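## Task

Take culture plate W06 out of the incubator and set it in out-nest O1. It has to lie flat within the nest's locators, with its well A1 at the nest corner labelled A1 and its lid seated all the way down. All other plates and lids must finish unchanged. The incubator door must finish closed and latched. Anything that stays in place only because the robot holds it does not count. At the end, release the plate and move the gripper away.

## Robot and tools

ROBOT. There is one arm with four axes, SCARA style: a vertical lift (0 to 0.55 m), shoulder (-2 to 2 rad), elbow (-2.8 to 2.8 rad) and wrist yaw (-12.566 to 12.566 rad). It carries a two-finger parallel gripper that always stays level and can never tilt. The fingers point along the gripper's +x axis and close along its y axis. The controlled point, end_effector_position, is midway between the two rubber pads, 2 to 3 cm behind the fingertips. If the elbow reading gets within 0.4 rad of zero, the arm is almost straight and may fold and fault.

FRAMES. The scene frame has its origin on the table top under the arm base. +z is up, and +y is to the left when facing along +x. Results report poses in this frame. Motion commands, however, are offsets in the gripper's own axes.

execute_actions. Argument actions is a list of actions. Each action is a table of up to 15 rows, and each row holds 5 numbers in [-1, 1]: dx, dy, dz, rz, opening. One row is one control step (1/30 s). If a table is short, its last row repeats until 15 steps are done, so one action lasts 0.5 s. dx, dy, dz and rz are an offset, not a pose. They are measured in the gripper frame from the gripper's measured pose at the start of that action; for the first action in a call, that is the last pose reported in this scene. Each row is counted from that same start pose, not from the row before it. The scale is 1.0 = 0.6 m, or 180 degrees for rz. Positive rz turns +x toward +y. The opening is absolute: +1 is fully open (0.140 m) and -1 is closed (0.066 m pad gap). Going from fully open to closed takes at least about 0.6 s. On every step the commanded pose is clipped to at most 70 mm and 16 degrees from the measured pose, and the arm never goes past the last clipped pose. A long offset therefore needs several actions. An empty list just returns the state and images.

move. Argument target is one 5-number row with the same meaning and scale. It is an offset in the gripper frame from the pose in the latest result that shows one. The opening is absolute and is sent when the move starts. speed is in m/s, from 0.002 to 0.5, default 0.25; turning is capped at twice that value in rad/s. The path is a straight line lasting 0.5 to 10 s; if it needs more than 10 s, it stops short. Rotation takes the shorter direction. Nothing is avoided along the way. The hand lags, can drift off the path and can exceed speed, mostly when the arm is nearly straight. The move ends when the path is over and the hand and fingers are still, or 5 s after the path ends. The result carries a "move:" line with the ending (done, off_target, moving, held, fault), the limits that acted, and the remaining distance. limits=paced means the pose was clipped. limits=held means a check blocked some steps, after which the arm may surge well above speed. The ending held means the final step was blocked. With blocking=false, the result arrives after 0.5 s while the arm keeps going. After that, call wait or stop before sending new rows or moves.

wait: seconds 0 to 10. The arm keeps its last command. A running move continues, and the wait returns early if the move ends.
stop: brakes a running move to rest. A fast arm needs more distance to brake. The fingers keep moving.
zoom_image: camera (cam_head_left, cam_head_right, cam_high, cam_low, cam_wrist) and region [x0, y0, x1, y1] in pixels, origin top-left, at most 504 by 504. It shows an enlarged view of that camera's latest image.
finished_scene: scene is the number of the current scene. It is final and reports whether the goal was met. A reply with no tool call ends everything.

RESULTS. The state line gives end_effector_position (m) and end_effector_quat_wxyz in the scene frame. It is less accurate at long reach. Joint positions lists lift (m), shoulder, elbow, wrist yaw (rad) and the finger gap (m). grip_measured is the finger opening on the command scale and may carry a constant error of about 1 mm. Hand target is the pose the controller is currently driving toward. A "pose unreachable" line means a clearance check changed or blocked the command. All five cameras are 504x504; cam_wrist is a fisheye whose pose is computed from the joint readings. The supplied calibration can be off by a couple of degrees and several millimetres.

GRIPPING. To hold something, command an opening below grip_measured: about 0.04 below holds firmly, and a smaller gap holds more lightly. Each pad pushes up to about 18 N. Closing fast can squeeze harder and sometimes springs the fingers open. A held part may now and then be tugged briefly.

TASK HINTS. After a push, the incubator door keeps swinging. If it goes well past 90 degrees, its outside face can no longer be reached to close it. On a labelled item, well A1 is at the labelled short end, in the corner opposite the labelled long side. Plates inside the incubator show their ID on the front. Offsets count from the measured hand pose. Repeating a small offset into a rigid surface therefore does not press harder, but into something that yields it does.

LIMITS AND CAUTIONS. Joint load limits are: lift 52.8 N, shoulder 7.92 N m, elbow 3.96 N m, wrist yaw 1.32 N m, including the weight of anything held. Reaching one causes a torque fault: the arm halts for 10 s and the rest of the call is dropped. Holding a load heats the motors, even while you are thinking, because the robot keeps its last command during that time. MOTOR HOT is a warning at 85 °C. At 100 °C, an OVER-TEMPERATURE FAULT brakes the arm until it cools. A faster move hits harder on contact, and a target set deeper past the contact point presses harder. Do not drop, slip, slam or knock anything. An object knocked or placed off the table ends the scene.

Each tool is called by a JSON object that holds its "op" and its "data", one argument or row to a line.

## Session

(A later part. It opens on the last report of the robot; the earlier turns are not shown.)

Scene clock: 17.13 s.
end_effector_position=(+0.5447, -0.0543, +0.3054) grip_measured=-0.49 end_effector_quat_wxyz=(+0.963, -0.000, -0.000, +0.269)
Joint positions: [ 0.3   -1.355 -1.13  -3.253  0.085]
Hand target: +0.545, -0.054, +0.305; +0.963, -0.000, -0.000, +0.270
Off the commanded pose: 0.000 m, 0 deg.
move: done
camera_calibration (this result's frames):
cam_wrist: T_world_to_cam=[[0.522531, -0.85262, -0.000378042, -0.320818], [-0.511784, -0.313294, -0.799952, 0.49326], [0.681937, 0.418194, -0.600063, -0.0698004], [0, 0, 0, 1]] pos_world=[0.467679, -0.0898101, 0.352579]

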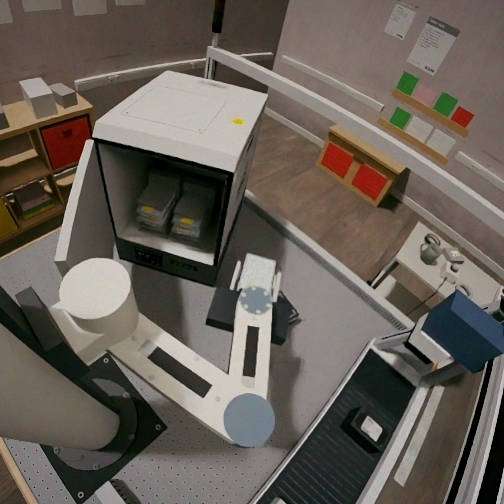

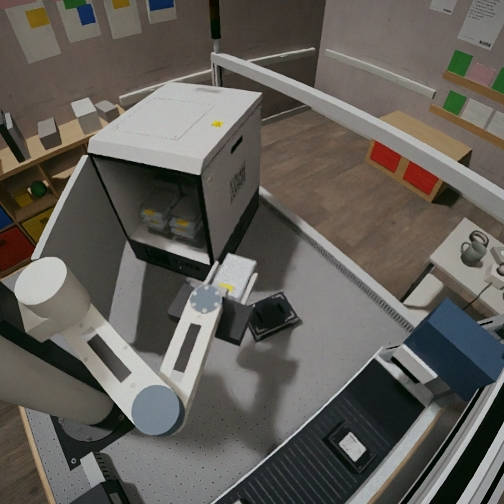

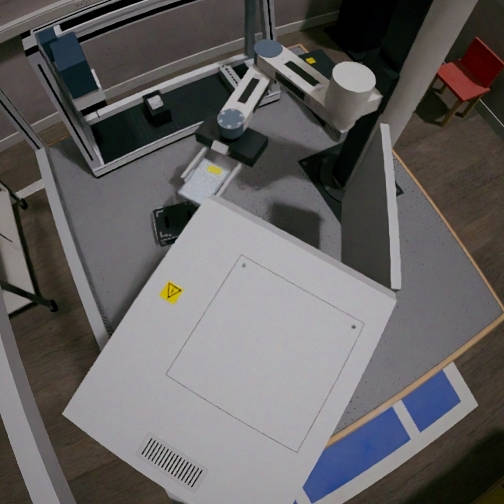

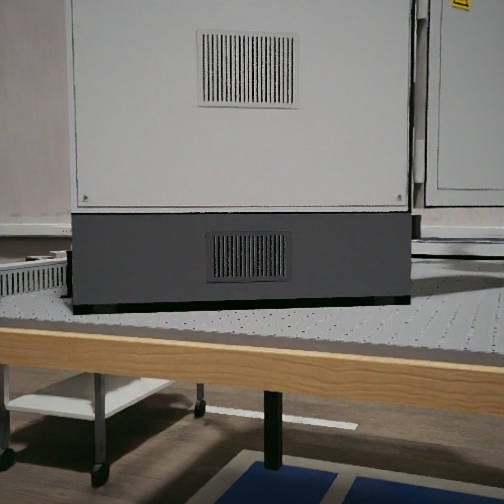

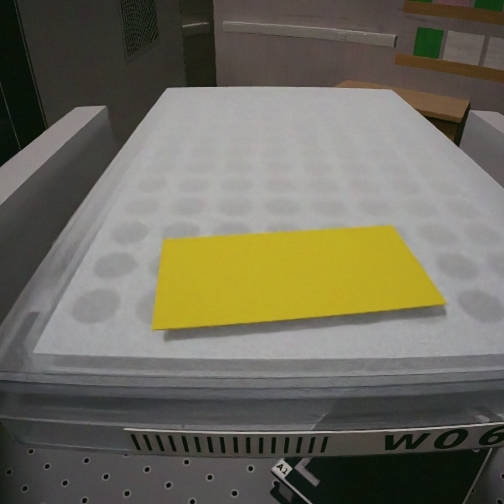

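{"op": "move", "data": {
  "target": [0.115, -0.183, -0.358, -0.2456, -0.6],
  "speed": 0.2
}}

Scene clock: 19.50 s.
end_effector_position=(+0.6606, -0.1122, +0.0905) grip_measured=-0.49 end_effector_quat_wxyz=(+0.994, -0.000, -0.000, -0.113)
Joint positions: [ 0.086 -0.96  -1.515 -4.034  0.085]
Hand target: +0.661, -0.112, +0.091; +0.994, -0.000, -0.000, -0.113
Off the commanded pose: 0.000 m, 0 deg.
move: done
camera_calibration (this result's frames):
cam_wrist: T_world_to_cam=[[-0.219645, -0.97558, -0.000378042, 0.045692], [-0.585343, 0.132096, -0.799952, 0.46114], [0.780467, -0.175484, -0.600063, -0.385313], [0, 0, 0, 1]] pos_world=[0.580686, -0.0839551, 0.137695]

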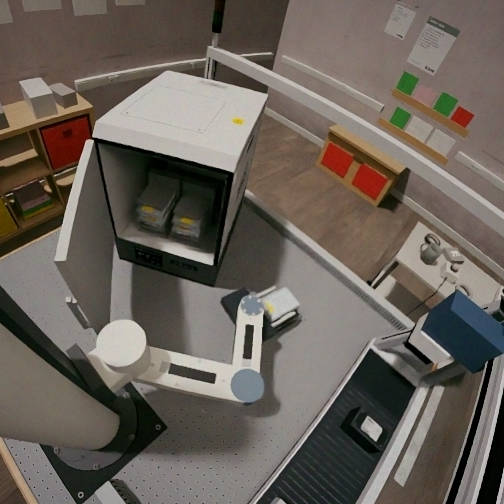

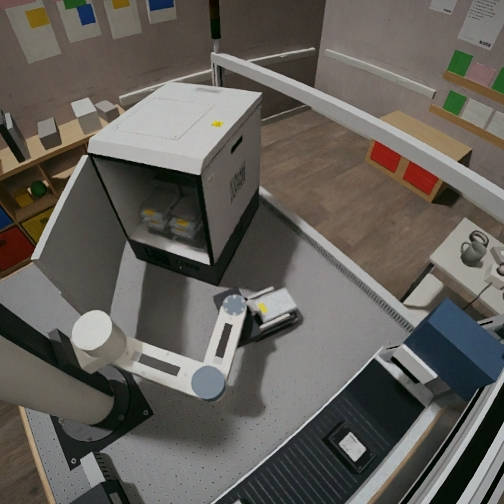

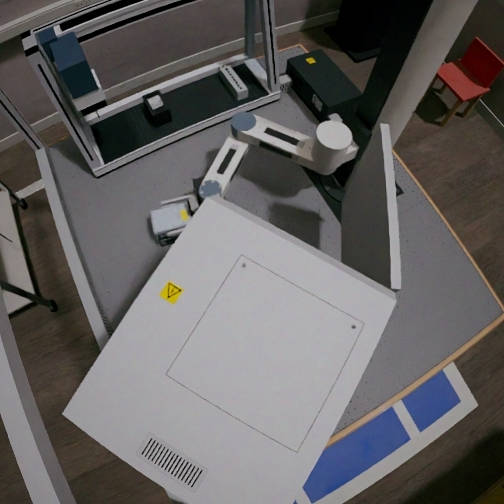

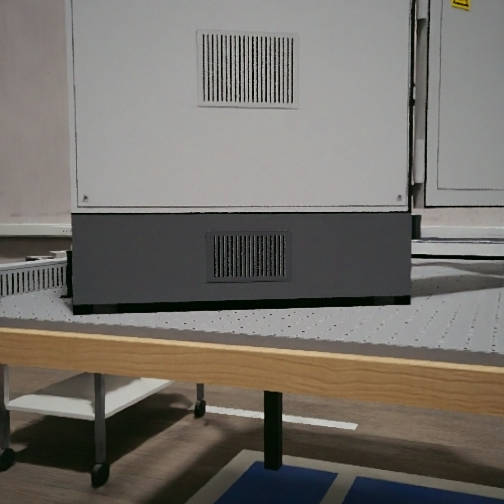

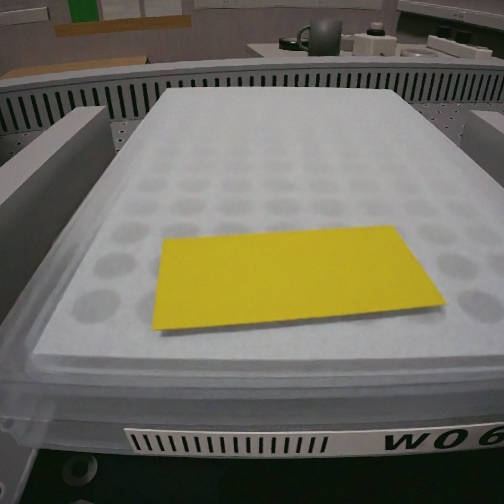

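{"op": "move", "data": {
  "target": [-0.04, 0, 0, 0, -0.6],
  "speed": 0.08
}}

{"op": "zoom_image", "data": {
  "camera": "cam_wrist",
  "region": [0, 380, 504, 504]
}}

Scene clock: 20.30 s.
end_effector_position=(+0.6372, -0.1067, +0.0905) grip_measured=-0.49 end_effector_quat_wxyz=(+0.994, -0.000, -0.000, -0.112)
Joint positions: [ 0.086 -1.011 -1.39  -4.107  0.085]
Hand target: +0.637, -0.107, +0.091; +0.994, -0.000, -0.000, -0.113
Off the commanded pose: 0.000 m, 0 deg.
move: done
camera_calibration (this result's frames):
cam_wrist: T_world_to_cam=[[-0.219138, -0.975694, -0.000378042, 0.045555], [-0.585412, 0.131792, -0.799952, 0.446731], [0.780558, -0.175079, -0.600063, -0.366111], [0, 0, 0, 1]] pos_world=[0.557276, -0.0785263, 0.137691]

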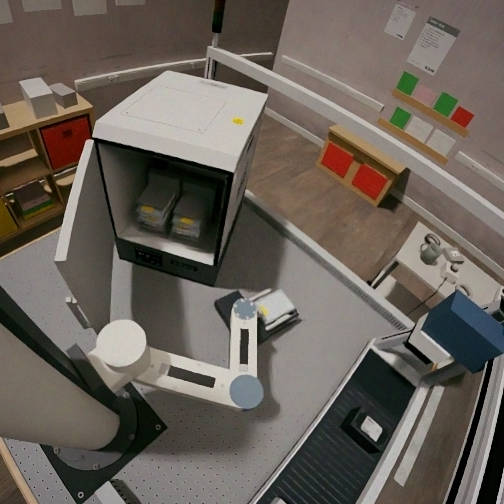

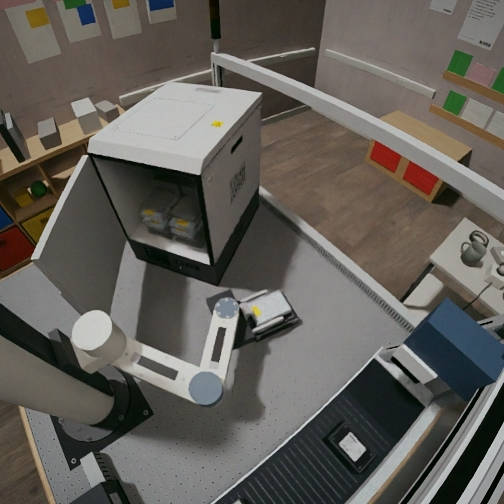

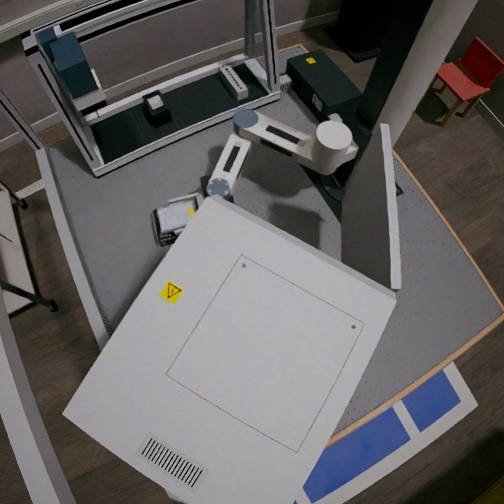

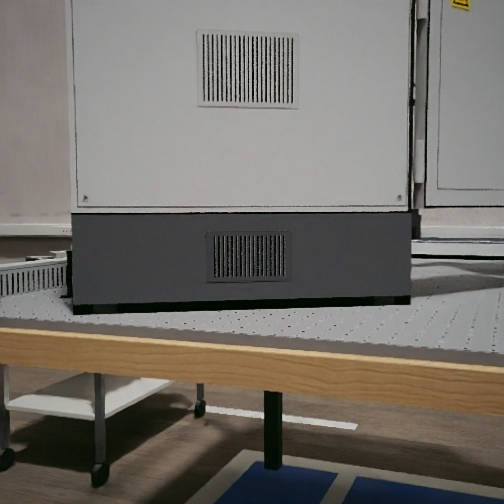

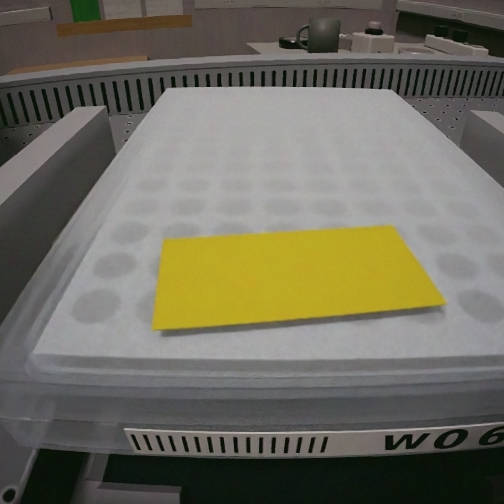

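Region (0, 380, 504, 504) of cam_wrist's 504x504 image, scaled by 1.000; it fills the top 124 rows of this view, and the rest is white.

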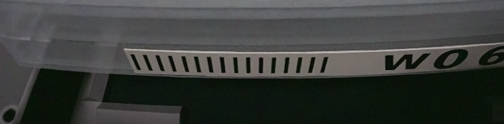

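{"op": "move", "data": {
  "target": [0, 0.008, -0.05, 0, -0.6],
  "speed": 0.05
}}

Scene clock: 31.03 s.
end_effector_position=(+0.6379, -0.1035, +0.0687) grip_measured=-0.49 end_effector_quat_wxyz=(+0.994, -0.000, -0.000, -0.113)
Joint positions: [ 0.064 -1.001 -1.39  -4.119  0.085]
Hand target: +0.638, -0.104, +0.068; +0.994, -0.000, -0.000, -0.113
Off the commanded pose: 0.008 m, 0 deg.
TORQUE FAULT: the external load on joint 1 (lift) reached its load limit, and the arm stopped for 10 seconds. That time counts as 20 of the actions that you can send in this scene. The arm's remaining commands of this call were not run. The arm holds where it stopped, with its grip as last carried out, and accepts commands again: back off and push less far. The arm stops again, at the same cost, whenever a joint's load reaches its limit.
move: fault
camera_calibration (this result's frames):
cam_wrist: T_world_to_cam=[[-0.220671, -0.975348, -0.000378042, 0.0497939], [-0.585204, 0.132712, -0.799952, 0.429232], [0.780282, -0.176305, -0.600063, -0.379171], [0, 0, 0, 1]] pos_world=[0.558036, -0.0752475, 0.115858]

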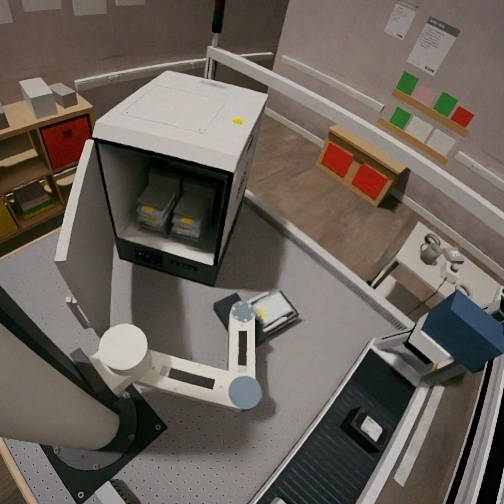

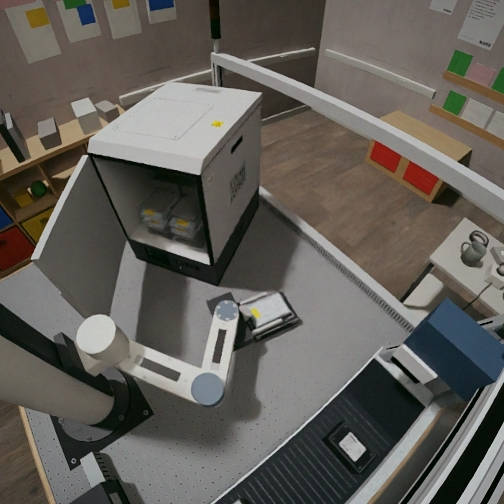

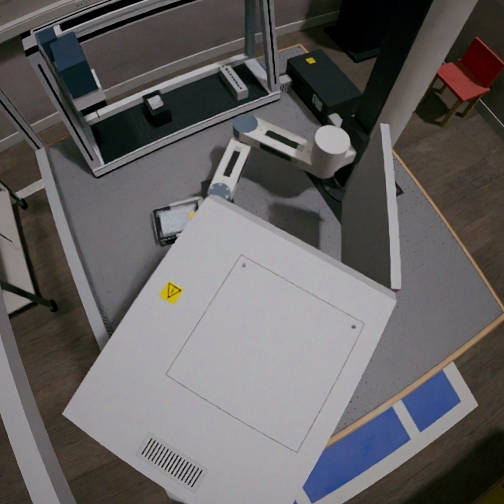

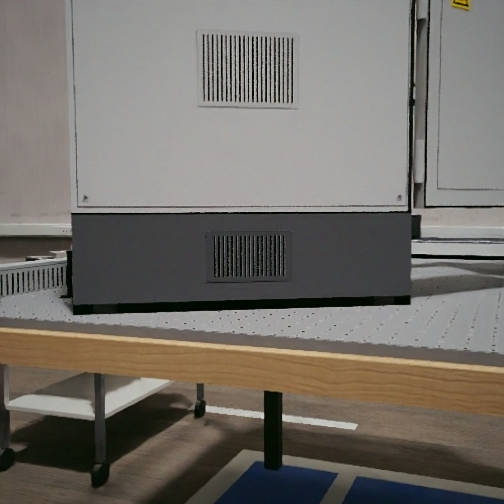

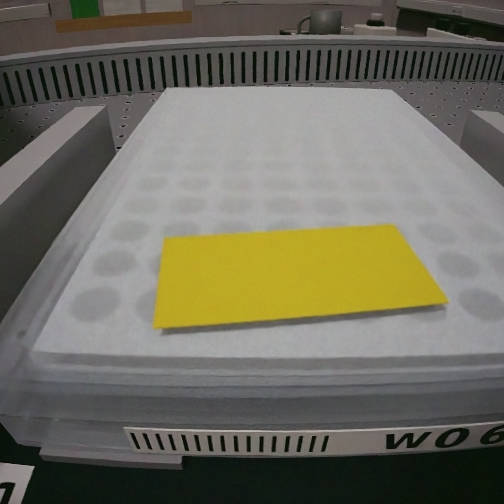

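{"op": "move", "data": {
  "target": [0.0, -0.014, 0.02, 0, -0.6],
  "speed": 0.03
}}

Scene clock: 31.90 s.
end_effector_position=(+0.6361, -0.1118, +0.0807) grip_measured=-0.49 end_effector_quat_wxyz=(+0.994, -0.000, -0.000, -0.113)
Joint positions: [ 0.076 -1.026 -1.39  -4.094  0.085]
Hand target: +0.636, -0.112, +0.081; +0.994, -0.000, -0.000, -0.113
Off the commanded pose: 0.000 m, 0 deg.
move: done
camera_calibration (this result's frames):
cam_wrist: T_world_to_cam=[[-0.22094, -0.975287, -0.000378042, 0.0415504], [-0.585167, 0.132873, -0.799952, 0.438835], [0.780234, -0.17652, -0.600063, -0.371918], [0, 0, 0, 1]] pos_world=[0.556155, -0.0834368, 0.127888]

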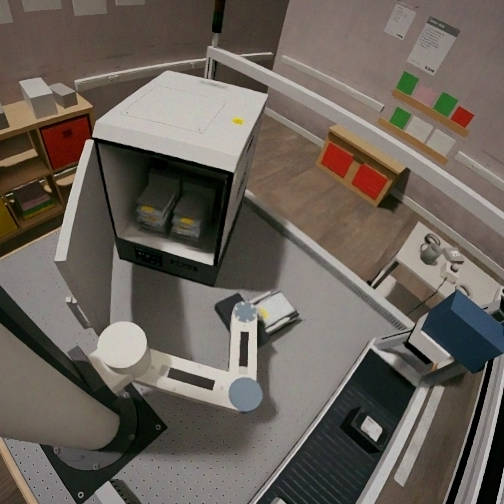

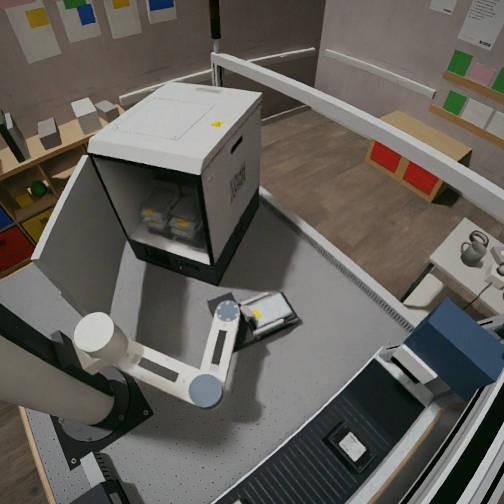

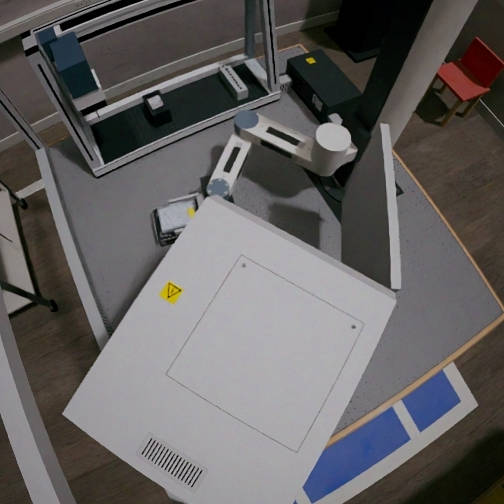

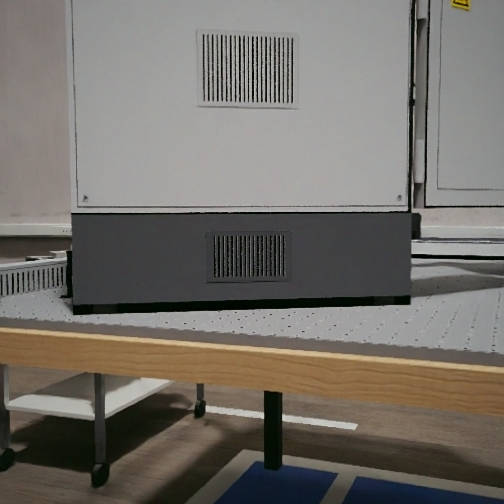

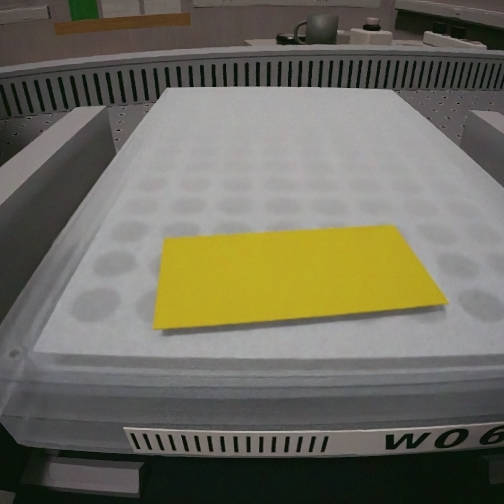

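{"op": "move", "data": {
  "target": [0.0075, -0.0025, -0.015, -0.008, -0.6],
  "speed": 0.02
}}

{"op": "zoom_image", "data": {
  "camera": "cam_head_right",
  "region": [200, 270, 320, 360]
}}

Scene clock: 32.97 s.
end_effector_position=(+0.6401, -0.1143, +0.0717) grip_measured=-0.49 end_effector_quat_wxyz=(+0.992, -0.000, -0.000, -0.126)
Joint positions: [ 0.067 -1.011 -1.413 -4.111  0.085]
Hand target: +0.640, -0.114, +0.072; +0.992, -0.000, -0.000, -0.126
Off the commanded pose: 0.000 m, 0 deg.
move: done
camera_calibration (this result's frames):
cam_wrist: T_world_to_cam=[[-0.245215, -0.969469, -0.000378042, 0.0562047], [-0.581668, 0.147438, -0.799952, 0.433724], [0.775585, -0.195941, -0.600063, -0.38016], [0, 0, 0, 1]] pos_world=[0.560912, -0.0839476, 0.11886]

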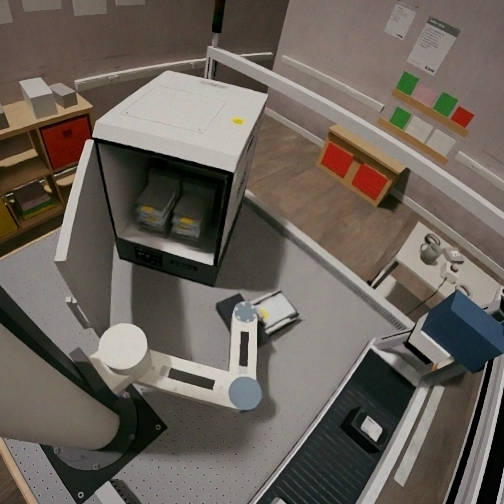

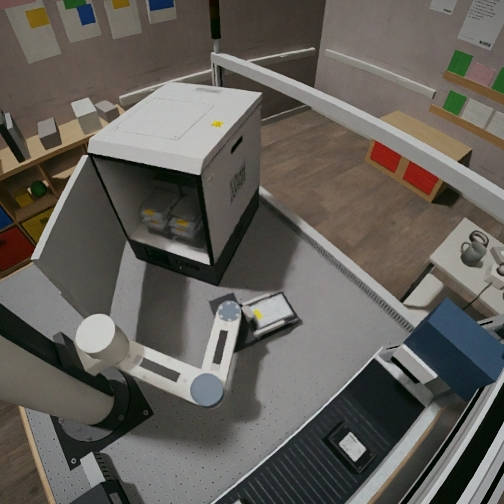

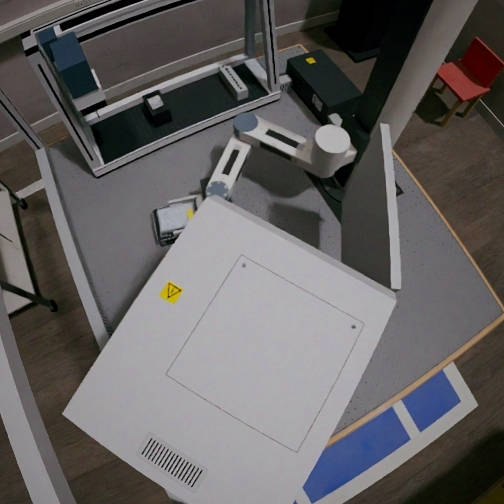

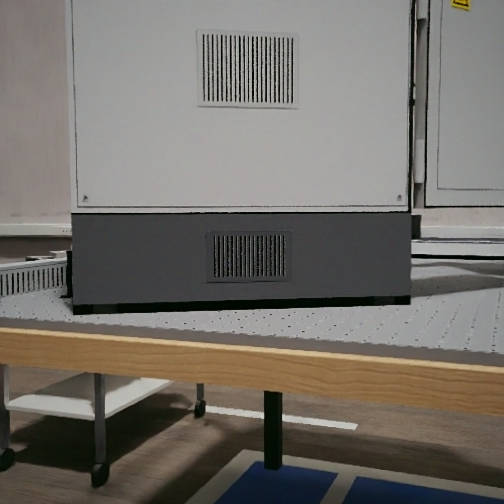

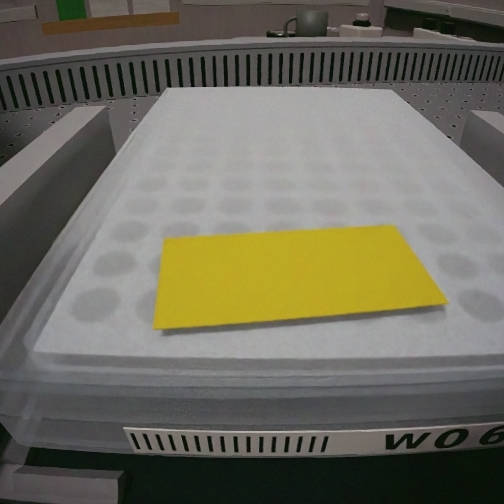

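Region (200, 270, 320, 360) of cam_head_right's 504x504 image, scaled by 4.200, with more detail than that image has; it fills the top 378 rows of this view, and the rest is white.

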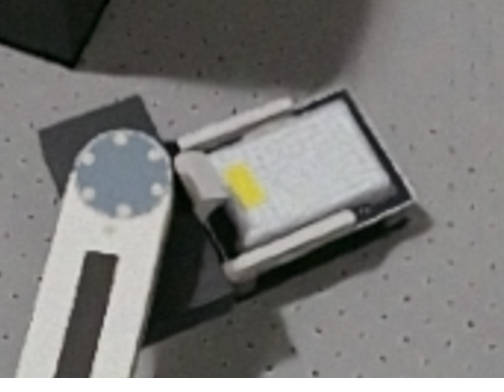

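{"op": "move", "data": {
  "target": [0, 0, -0.008, 0, -0.6],
  "speed": 0.01
}}

Scene clock: 33.73 s.
end_effector_position=(+0.6403, -0.1134, +0.0674) grip_measured=-0.49 end_effector_quat_wxyz=(+0.992, -0.000, -0.000, -0.123)
Joint positions: [ 0.062 -1.01  -1.413 -4.106  0.085]
Hand target: +0.640, -0.114, +0.067; +0.992, -0.000, -0.000, -0.126
Off the commanded pose: 0.001 m, 0 deg.
move: done
camera_calibration (this result's frames):
cam_wrist: T_world_to_cam=[[-0.239682, -0.970851, -0.000378042, 0.0534038], [-0.5825, 0.144118, -0.799952, 0.430494], [0.776689, -0.191514, -0.600063, -0.382914], [0, 0, 0, 1]] pos_world=[0.560968, -0.0835282, 0.114622]

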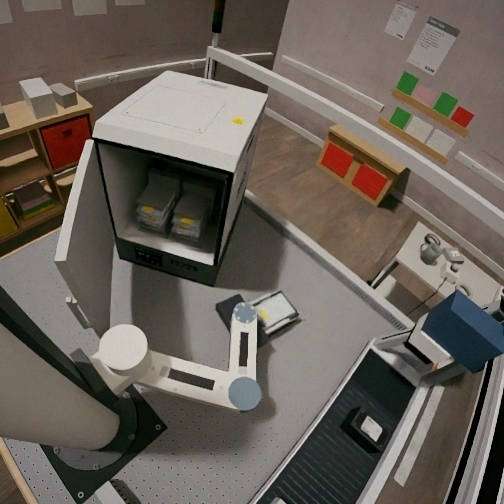

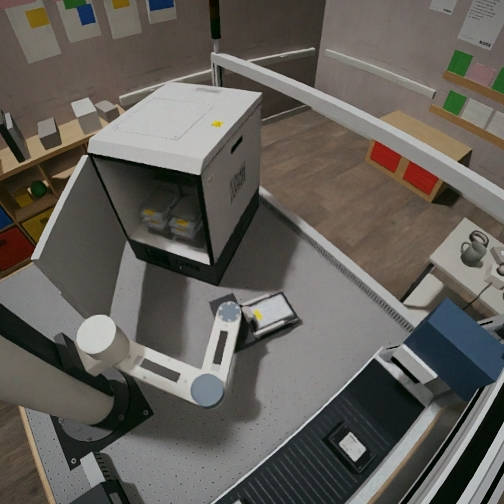

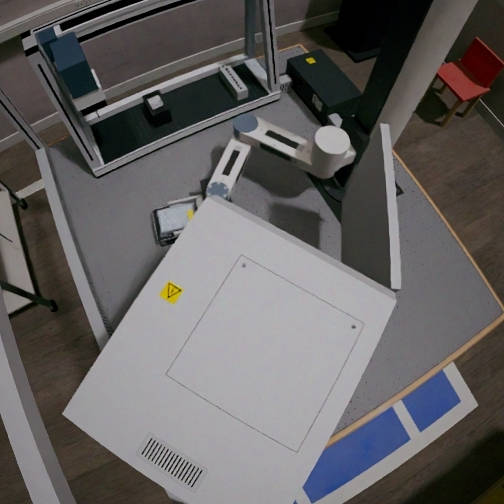

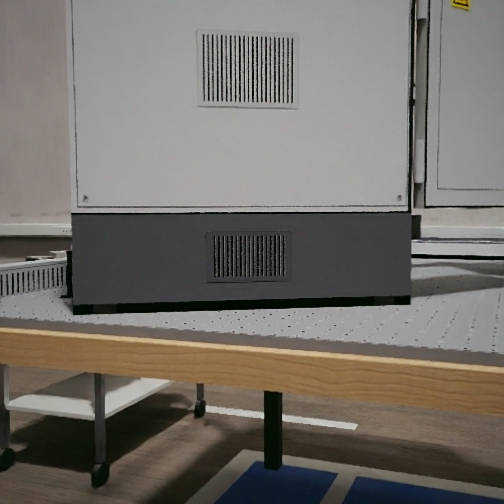

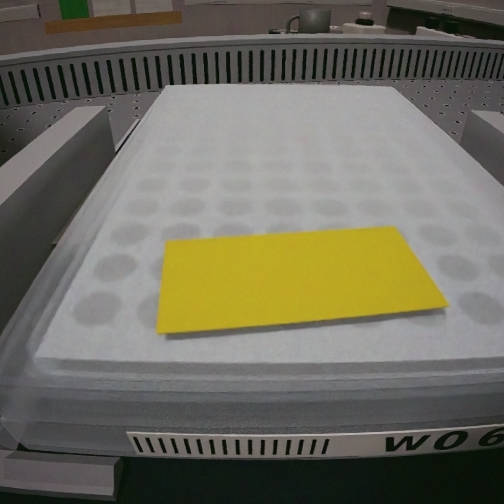

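{"op": "move", "data": {
  "target": [-0.0015, 0.002, 0.008, 0.007, -0.6],
  "speed": 0.015
}}

{"op": "move", "data": {
  "target": [0, 0, -0.009, 0, -0.6],
  "speed": 0.01
}}

Scene clock: 34.83 s.
end_effector_position=(+0.6398, -0.1120, +0.0722) grip_measured=-0.49 end_effector_quat_wxyz=(+0.994, -0.000, -0.000, -0.112)
Joint positions: [ 0.067 -1.018 -1.409 -4.081  0.085]
Hand target: +0.640, -0.112, +0.072; +0.994, -0.000, -0.000, -0.112
Off the commanded pose: 0.000 m, 0 deg.
move: done
camera_calibration (this result's frames):
cam_wrist: T_world_to_cam=[[-0.218466, -0.975844, -0.000378042, 0.0405069], [-0.585502, 0.131389, -0.799952, 0.434266], [0.780679, -0.174541, -0.600063, -0.38002], [0, 0, 0, 1]] pos_world=[0.559787, -0.0838585, 0.119372]

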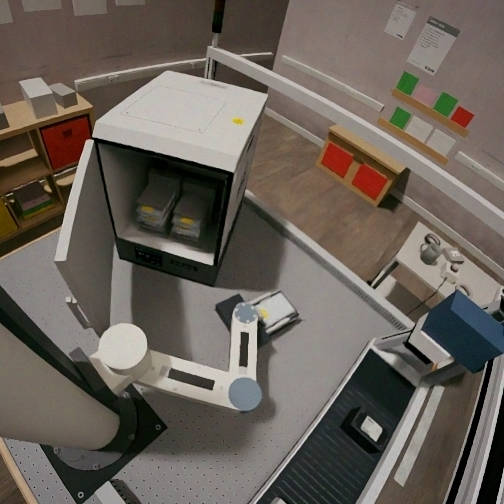

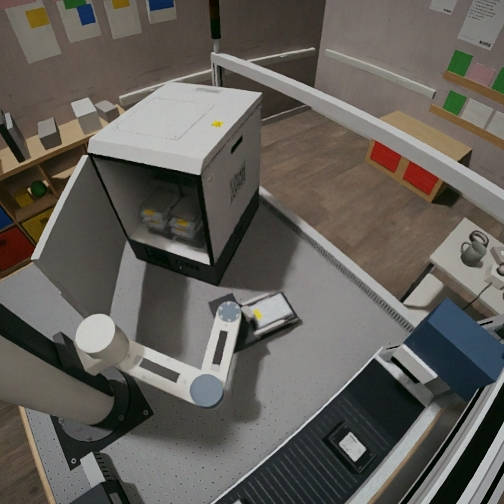

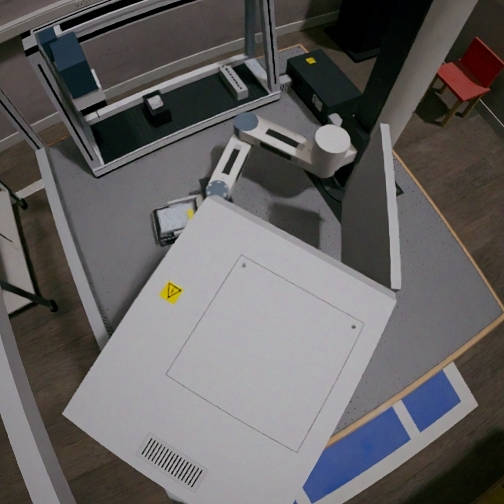

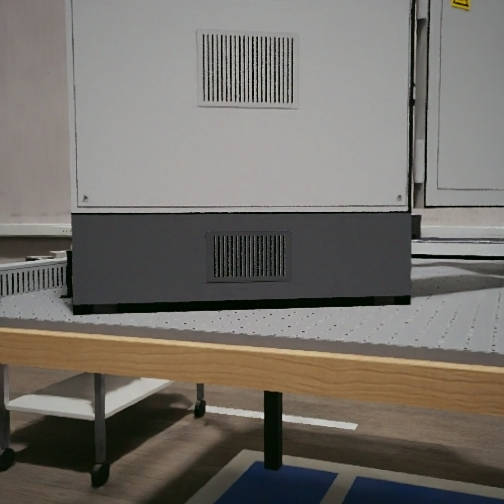

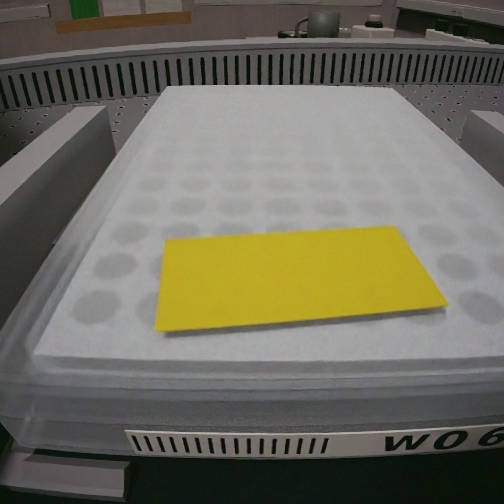

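Scene clock: 35.60 s.
end_effector_position=(+0.6400, -0.1126, +0.0668) grip_measured=-0.49 end_effector_quat_wxyz=(+0.994, -0.000, -0.000, -0.113)
Joint positions: [ 0.062 -1.018 -1.411 -4.081  0.085]
Hand target: +0.640, -0.112, +0.067; +0.994, -0.000, -0.000, -0.112
Off the commanded pose: 0.001 m, 0 deg.
move: done
camera_calibration (this result's frames):
cam_wrist: T_world_to_cam=[[-0.220465, -0.975395, -0.000378042, 0.0412475], [-0.585232, 0.132588, -0.799952, 0.430176], [0.78032, -0.17614, -0.600063, -0.383472], [0, 0, 0, 1]] pos_world=[0.560077, -0.0843485, 0.114029]

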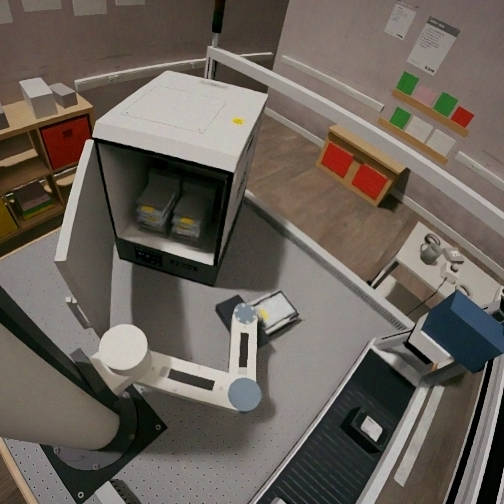

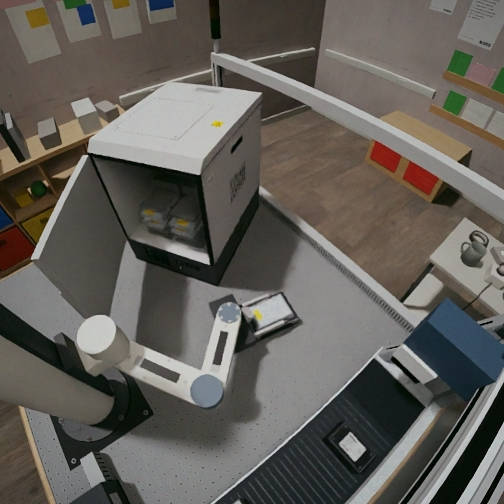

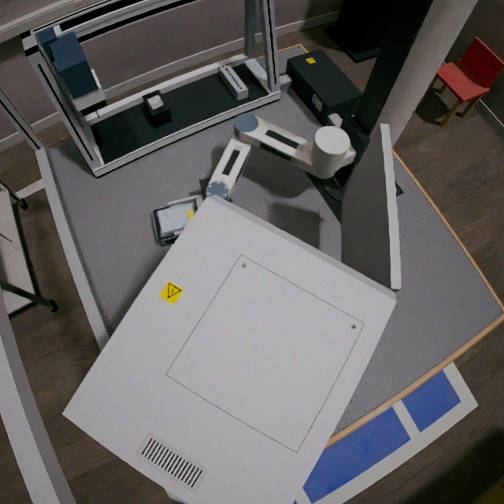

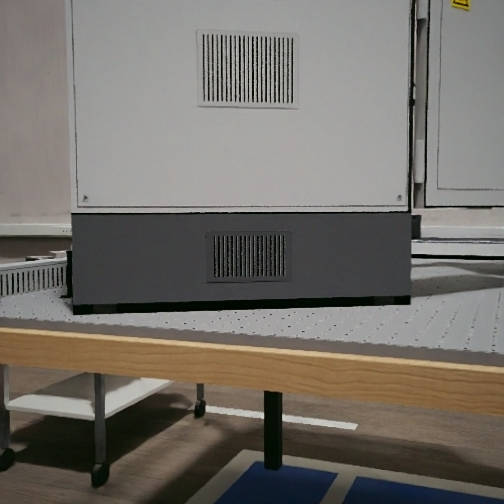

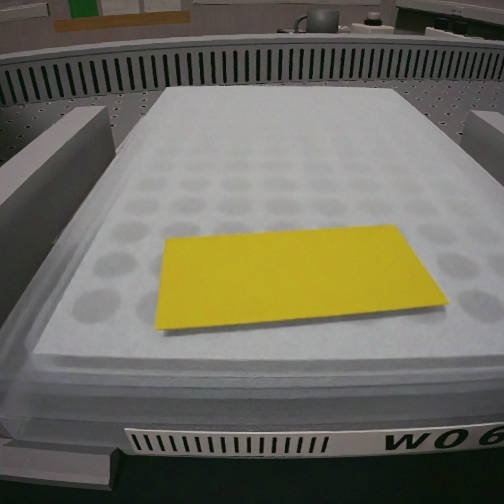

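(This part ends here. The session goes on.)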